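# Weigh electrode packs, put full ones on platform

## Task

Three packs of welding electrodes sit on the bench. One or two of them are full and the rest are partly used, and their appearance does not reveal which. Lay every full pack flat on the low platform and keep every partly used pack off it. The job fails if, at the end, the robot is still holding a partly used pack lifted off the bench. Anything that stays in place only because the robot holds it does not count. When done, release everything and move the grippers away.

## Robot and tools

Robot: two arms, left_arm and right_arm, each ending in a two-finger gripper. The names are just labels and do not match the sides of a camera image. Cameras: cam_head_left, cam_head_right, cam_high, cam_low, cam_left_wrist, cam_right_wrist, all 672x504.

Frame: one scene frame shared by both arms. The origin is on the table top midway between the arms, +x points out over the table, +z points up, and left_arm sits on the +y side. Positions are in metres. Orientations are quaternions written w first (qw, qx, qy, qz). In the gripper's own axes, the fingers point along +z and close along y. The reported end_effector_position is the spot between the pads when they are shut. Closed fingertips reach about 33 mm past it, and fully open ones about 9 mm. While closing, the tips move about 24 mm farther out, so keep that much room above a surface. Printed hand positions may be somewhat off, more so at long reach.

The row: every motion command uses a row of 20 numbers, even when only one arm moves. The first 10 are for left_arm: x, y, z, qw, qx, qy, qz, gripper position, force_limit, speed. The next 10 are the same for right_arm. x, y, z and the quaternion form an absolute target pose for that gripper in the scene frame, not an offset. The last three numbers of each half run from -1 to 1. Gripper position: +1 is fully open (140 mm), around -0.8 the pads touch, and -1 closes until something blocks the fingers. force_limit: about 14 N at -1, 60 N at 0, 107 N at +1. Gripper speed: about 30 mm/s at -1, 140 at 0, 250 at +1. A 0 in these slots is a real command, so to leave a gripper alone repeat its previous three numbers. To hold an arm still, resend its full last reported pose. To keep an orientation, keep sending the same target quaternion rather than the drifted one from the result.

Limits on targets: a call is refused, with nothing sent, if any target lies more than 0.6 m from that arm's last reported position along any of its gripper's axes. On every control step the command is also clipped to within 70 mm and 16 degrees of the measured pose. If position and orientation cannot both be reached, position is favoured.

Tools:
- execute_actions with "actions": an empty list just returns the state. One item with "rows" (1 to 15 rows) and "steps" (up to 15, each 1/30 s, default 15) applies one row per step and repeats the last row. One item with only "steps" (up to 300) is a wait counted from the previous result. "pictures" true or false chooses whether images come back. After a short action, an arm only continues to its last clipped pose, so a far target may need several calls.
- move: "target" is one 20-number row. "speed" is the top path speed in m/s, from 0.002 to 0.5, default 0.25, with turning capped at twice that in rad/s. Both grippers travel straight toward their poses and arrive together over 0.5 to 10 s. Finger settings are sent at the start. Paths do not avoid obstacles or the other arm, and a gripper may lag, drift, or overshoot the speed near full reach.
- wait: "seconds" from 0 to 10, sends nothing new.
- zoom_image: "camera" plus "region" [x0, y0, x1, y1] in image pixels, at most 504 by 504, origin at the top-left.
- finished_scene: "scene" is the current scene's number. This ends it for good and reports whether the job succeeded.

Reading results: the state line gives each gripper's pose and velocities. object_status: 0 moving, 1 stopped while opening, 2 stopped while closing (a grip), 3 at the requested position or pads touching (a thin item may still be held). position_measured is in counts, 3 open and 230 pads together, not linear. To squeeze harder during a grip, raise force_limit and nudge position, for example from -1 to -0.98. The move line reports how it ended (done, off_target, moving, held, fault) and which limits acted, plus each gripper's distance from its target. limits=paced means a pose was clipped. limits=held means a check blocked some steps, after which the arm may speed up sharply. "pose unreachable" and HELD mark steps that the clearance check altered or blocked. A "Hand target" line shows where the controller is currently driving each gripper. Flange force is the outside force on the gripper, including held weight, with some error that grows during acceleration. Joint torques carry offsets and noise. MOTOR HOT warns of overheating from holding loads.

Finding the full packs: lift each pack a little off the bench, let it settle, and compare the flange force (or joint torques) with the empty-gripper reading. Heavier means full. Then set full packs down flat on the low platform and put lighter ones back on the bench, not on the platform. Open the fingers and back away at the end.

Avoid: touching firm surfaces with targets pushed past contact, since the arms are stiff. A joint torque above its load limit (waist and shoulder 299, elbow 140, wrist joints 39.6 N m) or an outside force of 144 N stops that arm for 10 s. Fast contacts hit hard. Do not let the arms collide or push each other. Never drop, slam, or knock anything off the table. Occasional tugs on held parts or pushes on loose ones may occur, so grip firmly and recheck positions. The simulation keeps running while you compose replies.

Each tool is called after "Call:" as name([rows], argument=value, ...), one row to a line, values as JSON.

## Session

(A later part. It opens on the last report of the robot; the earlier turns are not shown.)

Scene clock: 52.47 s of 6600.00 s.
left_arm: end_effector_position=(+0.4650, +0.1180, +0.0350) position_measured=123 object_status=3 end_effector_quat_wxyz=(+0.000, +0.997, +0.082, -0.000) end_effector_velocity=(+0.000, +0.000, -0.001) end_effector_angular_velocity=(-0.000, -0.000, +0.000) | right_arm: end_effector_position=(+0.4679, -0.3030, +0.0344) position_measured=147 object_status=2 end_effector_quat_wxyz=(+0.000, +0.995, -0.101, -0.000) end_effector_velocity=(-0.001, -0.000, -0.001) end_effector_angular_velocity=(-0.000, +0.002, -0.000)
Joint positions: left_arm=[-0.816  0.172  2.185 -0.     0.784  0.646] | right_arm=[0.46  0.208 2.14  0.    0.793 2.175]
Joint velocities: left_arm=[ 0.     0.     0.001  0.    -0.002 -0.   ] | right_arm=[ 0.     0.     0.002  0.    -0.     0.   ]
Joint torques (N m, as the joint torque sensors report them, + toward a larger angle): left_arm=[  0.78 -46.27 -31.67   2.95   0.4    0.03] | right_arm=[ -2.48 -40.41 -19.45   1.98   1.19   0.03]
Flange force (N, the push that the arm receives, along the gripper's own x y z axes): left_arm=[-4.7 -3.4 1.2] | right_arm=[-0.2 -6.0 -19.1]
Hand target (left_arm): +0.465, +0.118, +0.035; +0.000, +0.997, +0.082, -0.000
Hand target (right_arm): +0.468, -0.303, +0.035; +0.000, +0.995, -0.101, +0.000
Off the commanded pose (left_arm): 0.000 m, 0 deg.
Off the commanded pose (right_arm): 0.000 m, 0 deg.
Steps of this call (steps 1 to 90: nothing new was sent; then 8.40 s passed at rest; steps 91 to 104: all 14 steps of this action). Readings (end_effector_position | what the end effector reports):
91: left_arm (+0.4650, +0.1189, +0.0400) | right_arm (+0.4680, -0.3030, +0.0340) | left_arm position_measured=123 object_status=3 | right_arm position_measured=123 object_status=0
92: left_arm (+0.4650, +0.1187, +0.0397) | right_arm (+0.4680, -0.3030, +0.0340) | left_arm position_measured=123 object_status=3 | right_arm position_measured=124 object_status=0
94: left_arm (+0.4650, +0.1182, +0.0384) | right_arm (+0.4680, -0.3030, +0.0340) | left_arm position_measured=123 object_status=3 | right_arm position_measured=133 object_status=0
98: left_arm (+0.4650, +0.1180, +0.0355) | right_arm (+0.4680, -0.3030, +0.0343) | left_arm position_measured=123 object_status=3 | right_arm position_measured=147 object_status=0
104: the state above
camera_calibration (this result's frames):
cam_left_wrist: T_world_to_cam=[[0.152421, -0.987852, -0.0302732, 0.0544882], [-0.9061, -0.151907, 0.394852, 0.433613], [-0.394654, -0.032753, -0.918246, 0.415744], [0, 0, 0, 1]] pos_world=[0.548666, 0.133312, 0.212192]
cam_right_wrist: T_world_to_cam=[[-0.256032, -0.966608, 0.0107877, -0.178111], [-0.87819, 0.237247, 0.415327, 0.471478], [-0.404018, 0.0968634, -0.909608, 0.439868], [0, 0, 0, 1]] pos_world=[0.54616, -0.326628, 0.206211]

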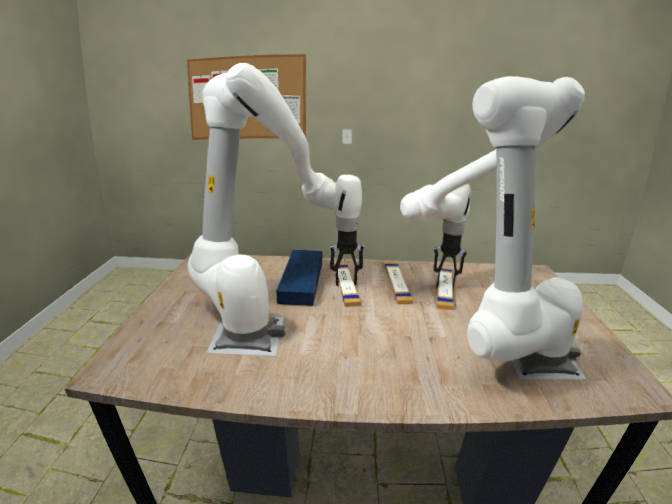

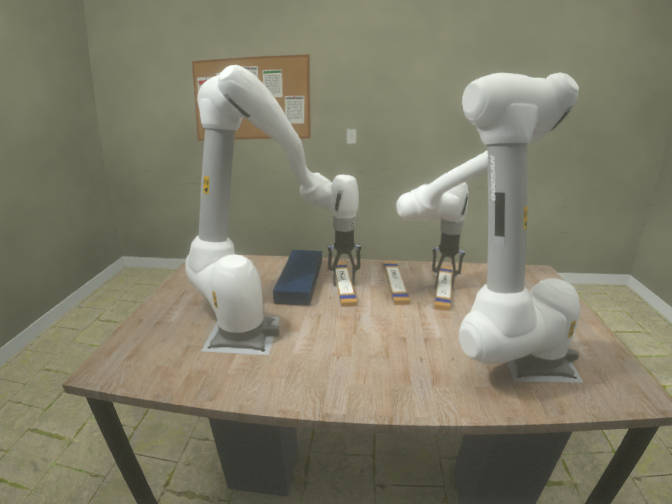

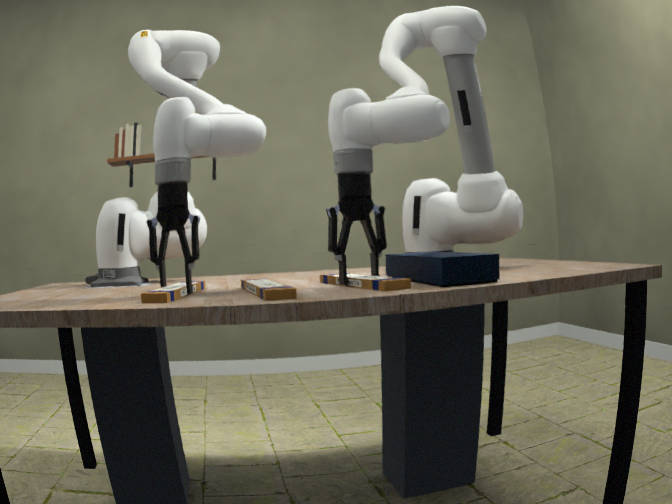

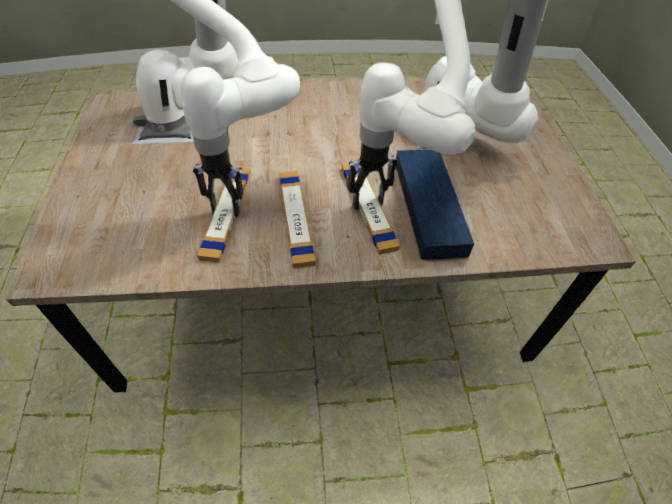

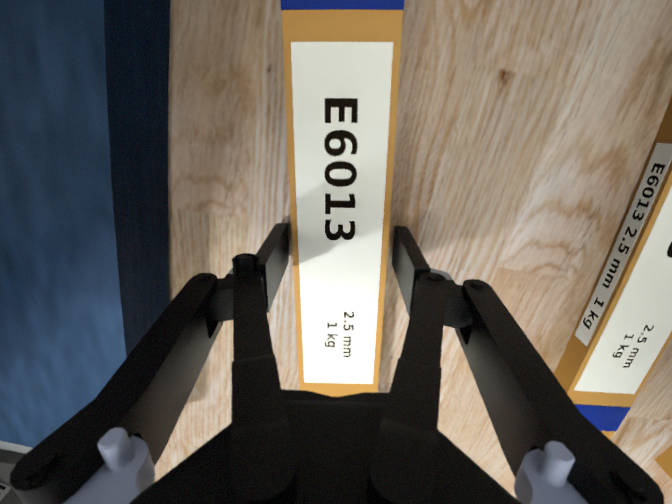

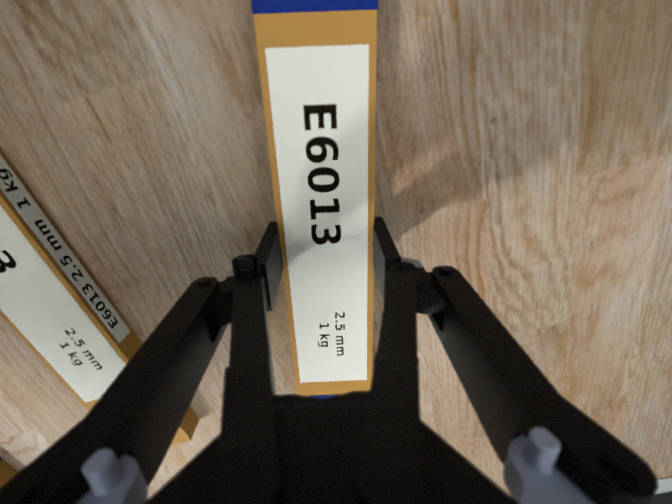

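Call:
execute_actions([
  {"rows":[[0.465,0.1185,0.035,0,0.9966,0.082,0,-1,0.6,-0.5,0.468,-0.303,0.035,0,0.995,-0.101,0,-1,0.6,-0.5],[0.465,0.1185,0.035,0,0.9966,0.082,0,-1,0.6,-0.5,0.468,-0.303,0.035,0,0.995,-0.101,0,-1,0.6,-0.5],[0.465,0.1185,0.035,0,0.9966,0.082,0,-1,0.6,-0.5,0.468,-0.303,0.035,0,0.995,-0.101,0,-1,0.6,-0.5],[0.465,0.1185,0.035,0,0.9966,0.082,0,-1,0.6,-0.5,0.468,-0.303,0.035,0,0.995,-0.101,0,-1,0.6,-0.5],[0.465,0.1185,0.035,0,0.9966,0.082,0,-1,0.6,-0.5,0.468,-0.303,0.035,0,0.995,-0.101,0,-1,0.6,-0.5],[0.465,0.1185,0.0357,0,0.9966,0.082,0,-1,0.6,-0.5,0.468,-0.303,0.035,0,0.995,-0.101,0,-1,0.6,-0.5]],"steps":14},
], pictures=false)

Call:
move(target=[0.465,0.1185,0.06,0,0.9966,0.082,0,-1,0.6,-0.5,0.468,-0.303,0.06,0,0.995,-0.101,0,-1,0.6,-0.5], speed=0.06)

Call:
execute_actions([
  {"steps":10},
], pictures=false)

Call:
execute_actions([
  {"steps":3},
], pictures=false)

Call:
execute_actions([
  {"steps":3},
], pictures=false)

Call:
execute_actions([
  {"steps":3},
], pictures=false)

Scene clock: 60.60 s of 6600.00 s.
left_arm: end_effector_position=(+0.4648, +0.1187, +0.0355) position_measured=147 object_status=2 end_effector_quat_wxyz=(-0.000, +0.997, +0.082, -0.000) end_effector_velocity=(-0.000, +0.000, +0.000) end_effector_angular_velocity=(+0.001, +0.000, +0.000) | right_arm: end_effector_position=(+0.4680, -0.3030, +0.0350) position_measured=148 object_status=2 end_effector_quat_wxyz=(+0.000, +0.995, -0.101, -0.000) end_effector_velocity=(+0.001, +0.000, +0.001) end_effector_angular_velocity=(+0.001, -0.002, -0.001)
Joint positions: left_arm=[-0.815  0.171  2.186  0.     0.785  0.647] | right_arm=[ 0.46   0.207  2.14  -0.     0.794  2.175]
Joint velocities: left_arm=[ 0.    -0.001 -0.     0.     0.001  0.   ] | right_arm=[-0.    -0.001 -0.001  0.001 -0.    -0.   ]
Joint torques (N m, as the joint torque sensors report them, + toward a larger angle): left_arm=[ -2.55 -49.63 -33.47   3.2    0.25   0.38] | right_arm=[ -4.69 -55.07 -34.41   3.46  -0.44  -0.14]
Flange force (N, the push that the arm receives, along the gripper's own x y z axes): left_arm=[1.3 -5.3 7.4] | right_arm=[-7.5 -5.7 7.8]
Hand target (left_arm): +0.465, +0.119, +0.036; -0.000, +0.997, +0.082, +0.000
Hand target (right_arm): +0.468, -0.303, +0.035; +0.000, +0.995, -0.101, +0.000
Off the commanded pose (left_arm): 0.000 m, 0 deg.
Off the commanded pose (right_arm): 0.000 m, 0 deg.
Steps of this call (steps 1 to 90: nothing new was sent; then 4.67 s passed at rest; steps 91 to 104: all 14 steps of this action). Readings (end_effector_position | what the end effector reports):
91: left_arm (+0.4650, +0.1180, +0.0350) | right_arm (+0.4680, -0.3030, +0.0345) | left_arm position_measured=123 object_status=0 | right_arm position_measured=147 object_status=2
92: left_arm (+0.4649, +0.1181, +0.0349) | right_arm (+0.4680, -0.3030, +0.0346) | left_arm position_measured=124 object_status=0 | right_arm position_measured=147 object_status=2
94: left_arm (+0.4649, +0.1183, +0.0348) | right_arm (+0.4678, -0.3031, +0.0347) | left_arm position_measured=133 object_status=0 | right_arm position_measured=148 object_status=2
98: left_arm (+0.4649, +0.1185, +0.0352) | right_arm (+0.4679, -0.3031, +0.0349) | left_arm position_measured=147 object_status=0 | right_arm position_measured=148 object_status=2
104: the state above

Scene clock: 61.60 s of 6600.00 s.
left_arm: end_effector_position=(+0.4650, +0.1186, +0.0599) position_measured=147 object_status=2 end_effector_quat_wxyz=(-0.000, +0.997, +0.082, +0.000) end_effector_velocity=(+0.000, -0.000, +0.001) end_effector_angular_velocity=(+0.000, -0.000, -0.000) | right_arm: end_effector_position=(+0.4680, -0.3030, +0.0599) position_measured=148 object_status=2 end_effector_quat_wxyz=(+0.000, +0.995, -0.101, +0.000) end_effector_velocity=(+0.000, +0.000, +0.001) end_effector_angular_velocity=(+0.001, -0.001, -0.001)
Joint positions: left_arm=[-0.815  0.138  2.166  0.     0.838  0.647] | right_arm=[ 0.46   0.175  2.121 -0.     0.846  2.175]
Joint velocities: left_arm=[-0.    -0.001 -0.001  0.001  0.002 -0.   ] | right_arm=[-0.    -0.002 -0.001  0.001  0.001 -0.   ]
Joint torques (N m, as the joint torque sensors report them, + toward a larger angle): left_arm=[ -0.45 -48.11 -36.38   3.32  -0.17   0.5 ] | right_arm=[ -4.52 -51.26 -36.32   3.39  -0.17   0.  ]
Flange force (N, the push that the arm receives, along the gripper's own x y z axes): left_arm=[-3.5 -3.6 8.2] | right_arm=[-9.8 -3.1 6.7]
Hand target (left_arm): +0.465, +0.119, +0.060; -0.000, +0.997, +0.082, +0.000
Hand target (right_arm): +0.468, -0.303, +0.060; +0.000, +0.995, -0.101, +0.000
Off the commanded pose (left_arm): 0.000 m, 0 deg.
Off the commanded pose (right_arm): 0.000 m, 0 deg.
move: done
camera_calibration (this result's frames):
cam_left_wrist: T_world_to_cam=[[0.152388, -0.987855, -0.0303519, 0.0558336], [-0.906114, -0.15191, 0.394816, 0.42384], [-0.394632, -0.0326631, -0.918259, 0.43861], [0, 0, 0, 1]] pos_world=[0.548628, 0.133867, 0.237113]
cam_right_wrist: T_world_to_cam=[[-0.256075, -0.966596, 0.0108232, -0.17838], [-0.878219, 0.237311, 0.41523, 0.460995], [-0.403928, 0.0968248, -0.909652, 0.463085], [0, 0, 0, 1]] pos_world=[0.546228, -0.326659, 0.231758]

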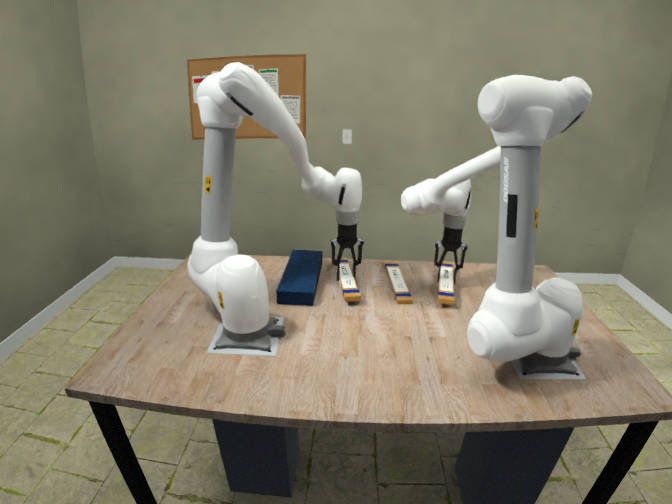

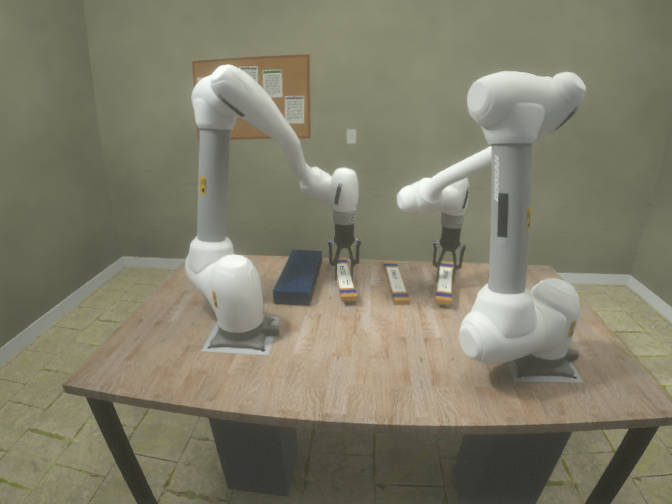

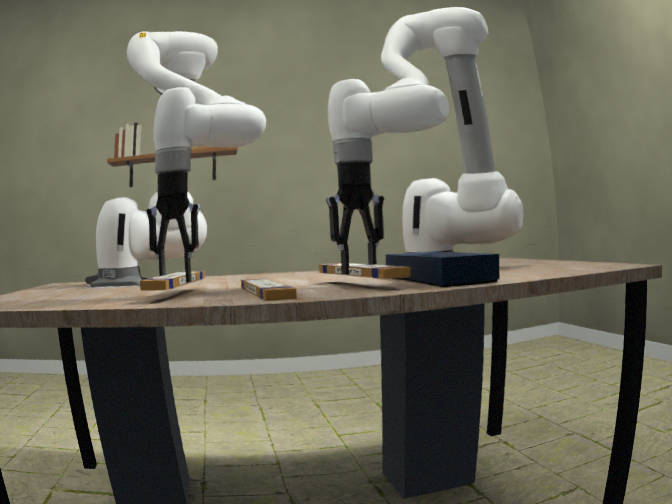

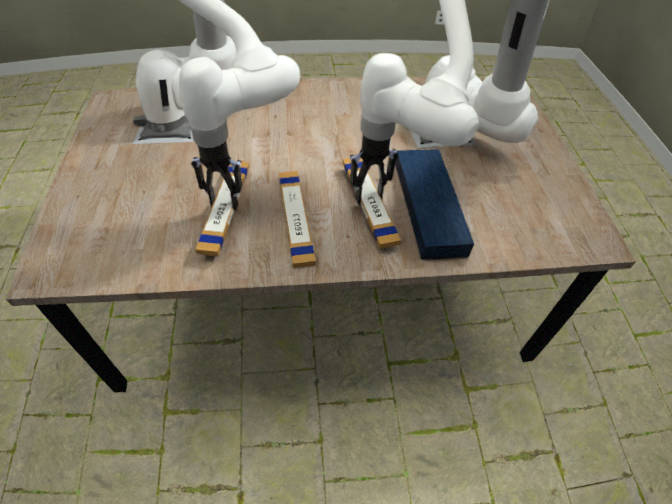

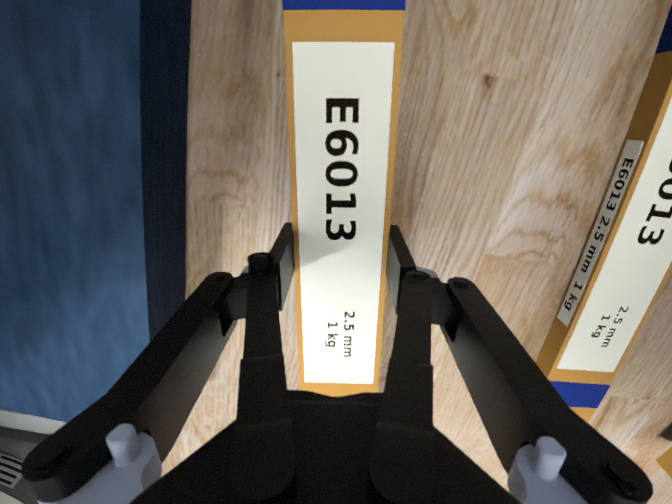

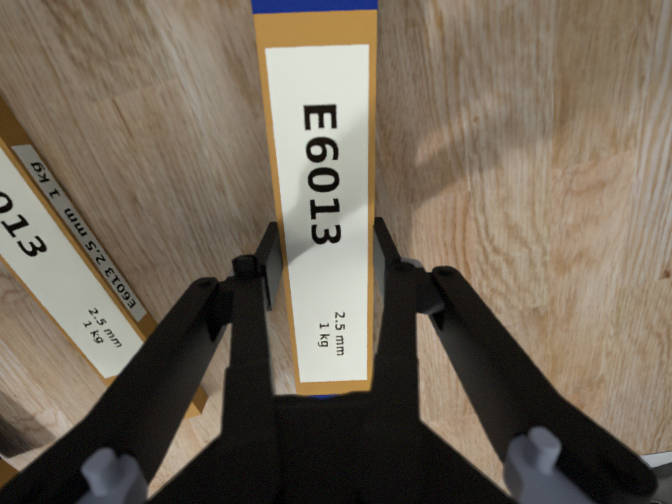

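Scene clock: 61.93 s of 6600.00 s.
left_arm: end_effector_position=(+0.4650, +0.1186, +0.0600) position_measured=147 object_status=2 end_effector_quat_wxyz=(-0.000, +0.997, +0.082, +0.000) end_effector_velocity=(+0.000, +0.000, -0.000) end_effector_angular_velocity=(+0.000, +0.000, -0.000) | right_arm: end_effector_position=(+0.4680, -0.3030, +0.0600) position_measured=148 object_status=2 end_effector_quat_wxyz=(+0.000, +0.995, -0.101, +0.000) end_effector_velocity=(-0.002, -0.000, -0.001) end_effector_angular_velocity=(-0.001, +0.003, +0.000)
Joint positions: left_arm=[-0.815  0.138  2.166  0.     0.838  0.647] | right_arm=[ 0.46   0.175  2.12  -0.     0.846  2.175]
Joint velocities: left_arm=[-0.  0. -0.  0. -0.  0.] | right_arm=[0.001 0.    0.002 0.    0.001 0.   ]
Joint torques (N m, as the joint torque sensors report them, + toward a larger angle): left_arm=[ -1.61 -49.48 -36.62   3.45   0.34   0.41] | right_arm=[ -2.86 -52.81 -36.86   3.58  -0.13  -0.03]
Flange force (N, the push that the arm receives, along the gripper's own x y z axes): left_arm=[-0.5 -4.2 11.0] | right_arm=[-7.4 -1.4 8.7]
Hand target (left_arm): +0.465, +0.119, +0.060; -0.000, +0.997, +0.082, +0.000
Hand target (right_arm): +0.468, -0.303, +0.060; +0.000, +0.995, -0.101, +0.000
Off the commanded pose (left_arm): 0.000 m, 0 deg.
Off the commanded pose (right_arm): 0.000 m, 0 deg.
Steps of this call (steps 1 to 10: nothing new was sent). Readings (end_effector_position | what the end effector reports):
1: left_arm (+0.4650, +0.1186, +0.0600) | right_arm (+0.4680, -0.3030, +0.0600) | left_arm position_measured=147 object_status=2 | right_arm position_measured=148 object_status=2
2: left_arm (+0.4650, +0.1186, +0.0600) | right_arm (+0.4680, -0.3030, +0.0600) | left_arm position_measured=147 object_status=2 | right_arm position_measured=148 object_status=2
4: left_arm (+0.4650, +0.1186, +0.0600) | right_arm (+0.4680, -0.3030, +0.0600) | left_arm position_measured=147 object_status=2 | right_arm position_measured=148 object_status=2
8: left_arm (+0.4650, +0.1186, +0.0600) | right_arm (+0.4680, -0.3030, +0.0600) | left_arm position_measured=147 object_status=2 | right_arm position_measured=148 object_status=2
10: the state above

Scene clock: 62.03 s of 6600.00 s.
left_arm: end_effector_position=(+0.4650, +0.1186, +0.0600) position_measured=147 object_status=2 end_effector_quat_wxyz=(-0.000, +0.997, +0.082, +0.000) end_effector_velocity=(-0.001, -0.000, +0.000) end_effector_angular_velocity=(+0.000, +0.001, -0.000) | right_arm: end_effector_position=(+0.4680, -0.3030, +0.0600) position_measured=148 object_status=2 end_effector_quat_wxyz=(+0.000, +0.995, -0.101, +0.000) end_effector_velocity=(-0.000, -0.000, -0.001) end_effector_angular_velocity=(-0.001, -0.000, +0.001)
Joint positions: left_arm=[-0.815  0.138  2.166  0.     0.838  0.647] | right_arm=[ 0.46   0.175  2.12  -0.     0.846  2.175]
Joint velocities: left_arm=[-0.001 -0.     0.    -0.001  0.001 -0.   ] | right_arm=[ 0.     0.     0.001 -0.001 -0.001  0.   ]
Joint torques (N m, as the joint torque sensors report them, + toward a larger angle): left_arm=[ -2.11 -47.34 -35.78   3.26   0.19   0.1 ] | right_arm=[ -4.18 -52.49 -36.68   3.56  -0.25  -0.16]
Flange force (N, the push that the arm receives, along the gripper's own x y z axes): left_arm=[-0.6 -6.4 7.4] | right_arm=[-8.6 -3.8 8.2]
Hand target (left_arm): +0.465, +0.119, +0.060; -0.000, +0.997, +0.082, +0.000
Hand target (right_arm): +0.468, -0.303, +0.060; +0.000, +0.995, -0.101, +0.000
Off the commanded pose (left_arm): 0.000 m, 0 deg.
Off the commanded pose (right_arm): 0.000 m, 0 deg.
Steps of this call (steps 1 to 3: nothing new was sent). Readings (end_effector_position | what the end effector reports):
1: left_arm (+0.4650, +0.1186, +0.0600) | right_arm (+0.4680, -0.3030, +0.0600) | left_arm position_measured=147 object_status=2 | right_arm position_measured=148 object_status=2
2: left_arm (+0.4650, +0.1186, +0.0600) | right_arm (+0.4680, -0.3030, +0.0600) | left_arm position_measured=147 object_status=2 | right_arm position_measured=148 object_status=2
3: the state above

Scene clock: 62.13 s of 6600.00 s.
left_arm: end_effector_position=(+0.4650, +0.1186, +0.0600) position_measured=147 object_status=2 end_effector_quat_wxyz=(-0.000, +0.997, +0.082, +0.000) end_effector_velocity=(-0.001, +0.001, -0.001) end_effector_angular_velocity=(+0.002, +0.000, -0.002) | right_arm: end_effector_position=(+0.4680, -0.3030, +0.0600) position_measured=148 object_status=2 end_effector_quat_wxyz=(+0.000, +0.995, -0.101, +0.000) end_effector_velocity=(+0.000, -0.000, -0.000) end_effector_angular_velocity=(-0.001, -0.000, -0.000)
Joint positions: left_arm=[-0.815  0.138  2.166  0.     0.838  0.647] | right_arm=[ 0.46   0.175  2.12  -0.     0.846  2.175]
Joint velocities: left_arm=[-0.001  0.     0.002  0.001 -0.    -0.   ] | right_arm=[-0.     0.    -0.    -0.001  0.     0.   ]
Joint torques (N m, as the joint torque sensors report them, + toward a larger angle): left_arm=[ -1.46 -50.13 -35.5    3.49   0.23   0.23] | right_arm=[ -3.73 -54.26 -36.39   3.85  -0.34  -0.17]
Flange force (N, the push that the arm receives, along the gripper's own x y z axes): left_arm=[1.3 -2.3 10.9] | right_arm=[-5.5 -5.0 10.1]
Hand target (left_arm): +0.465, +0.119, +0.060; -0.000, +0.997, +0.082, +0.000
Hand target (right_arm): +0.468, -0.303, +0.060; +0.000, +0.995, -0.101, +0.000
Off the commanded pose (left_arm): 0.000 m, 0 deg.
Off the commanded pose (right_arm): 0.000 m, 0 deg.
Steps of this call (steps 1 to 3: nothing new was sent). Readings (end_effector_position | what the end effector reports):
1: left_arm (+0.4650, +0.1186, +0.0600) | right_arm (+0.4680, -0.3030, +0.0600) | left_arm position_measured=147 object_status=2 | right_arm position_measured=148 object_status=2
2: left_arm (+0.4650, +0.1186, +0.0600) | right_arm (+0.4680, -0.3030, +0.0600) | left_arm position_measured=147 object_status=2 | right_arm position_measured=148 object_status=2
3: the state above

Scene clock: 62.23 s of 6600.00 s.
left_arm: end_effector_position=(+0.4650, +0.1186, +0.0600) position_measured=147 object_status=2 end_effector_quat_wxyz=(-0.000, +0.997, +0.082, +0.000) end_effector_velocity=(-0.000, +0.001, -0.000) end_effector_angular_velocity=(+0.001, +0.001, +0.000) | right_arm: end_effector_position=(+0.4680, -0.3030, +0.0600) position_measured=148 object_status=2 end_effector_quat_wxyz=(+0.000, +0.995, -0.101, +0.000) end_effector_velocity=(-0.001, -0.001, +0.000) end_effector_angular_velocity=(-0.000, +0.000, -0.001)
Joint positions: left_arm=[-0.815  0.138  2.166  0.     0.838  0.647] | right_arm=[ 0.46   0.175  2.12  -0.     0.846  2.175]
Joint velocities: left_arm=[ 0.     0.     0.001 -0.     0.    -0.   ] | right_arm=[-0.001 -0.001  0.001  0.     0.    -0.   ]
Joint torques (N m, as the joint torque sensors report them, + toward a larger angle): left_arm=[ -1.96 -47.96 -35.97   3.04   0.5    0.13] | right_arm=[ -4.08 -53.96 -36.48   3.4   -0.21  -0.16]
Flange force (N, the push that the arm receives, along the gripper's own x y z axes): left_arm=[-0.3 -6.1 9.0] | right_arm=[-6.8 -4.7 9.4]
Hand target (left_arm): +0.465, +0.119, +0.060; -0.000, +0.997, +0.082, +0.000
Hand target (right_arm): +0.468, -0.303, +0.060; +0.000, +0.995, -0.101, +0.000
Off the commanded pose (left_arm): 0.000 m, 0 deg.
Off the commanded pose (right_arm): 0.000 m, 0 deg.
Steps of this call (steps 1 to 3: nothing new was sent). Readings (end_effector_position | what the end effector reports):
1: left_arm (+0.4650, +0.1186, +0.0600) | right_arm (+0.4680, -0.3030, +0.0600) | left_arm position_measured=147 object_status=2 | right_arm position_measured=148 object_status=2
2: left_arm (+0.4650, +0.1186, +0.0600) | right_arm (+0.4680, -0.3030, +0.0600) | left_arm position_measured=147 object_status=2 | right_arm position_measured=148 object_status=2
3: the state above


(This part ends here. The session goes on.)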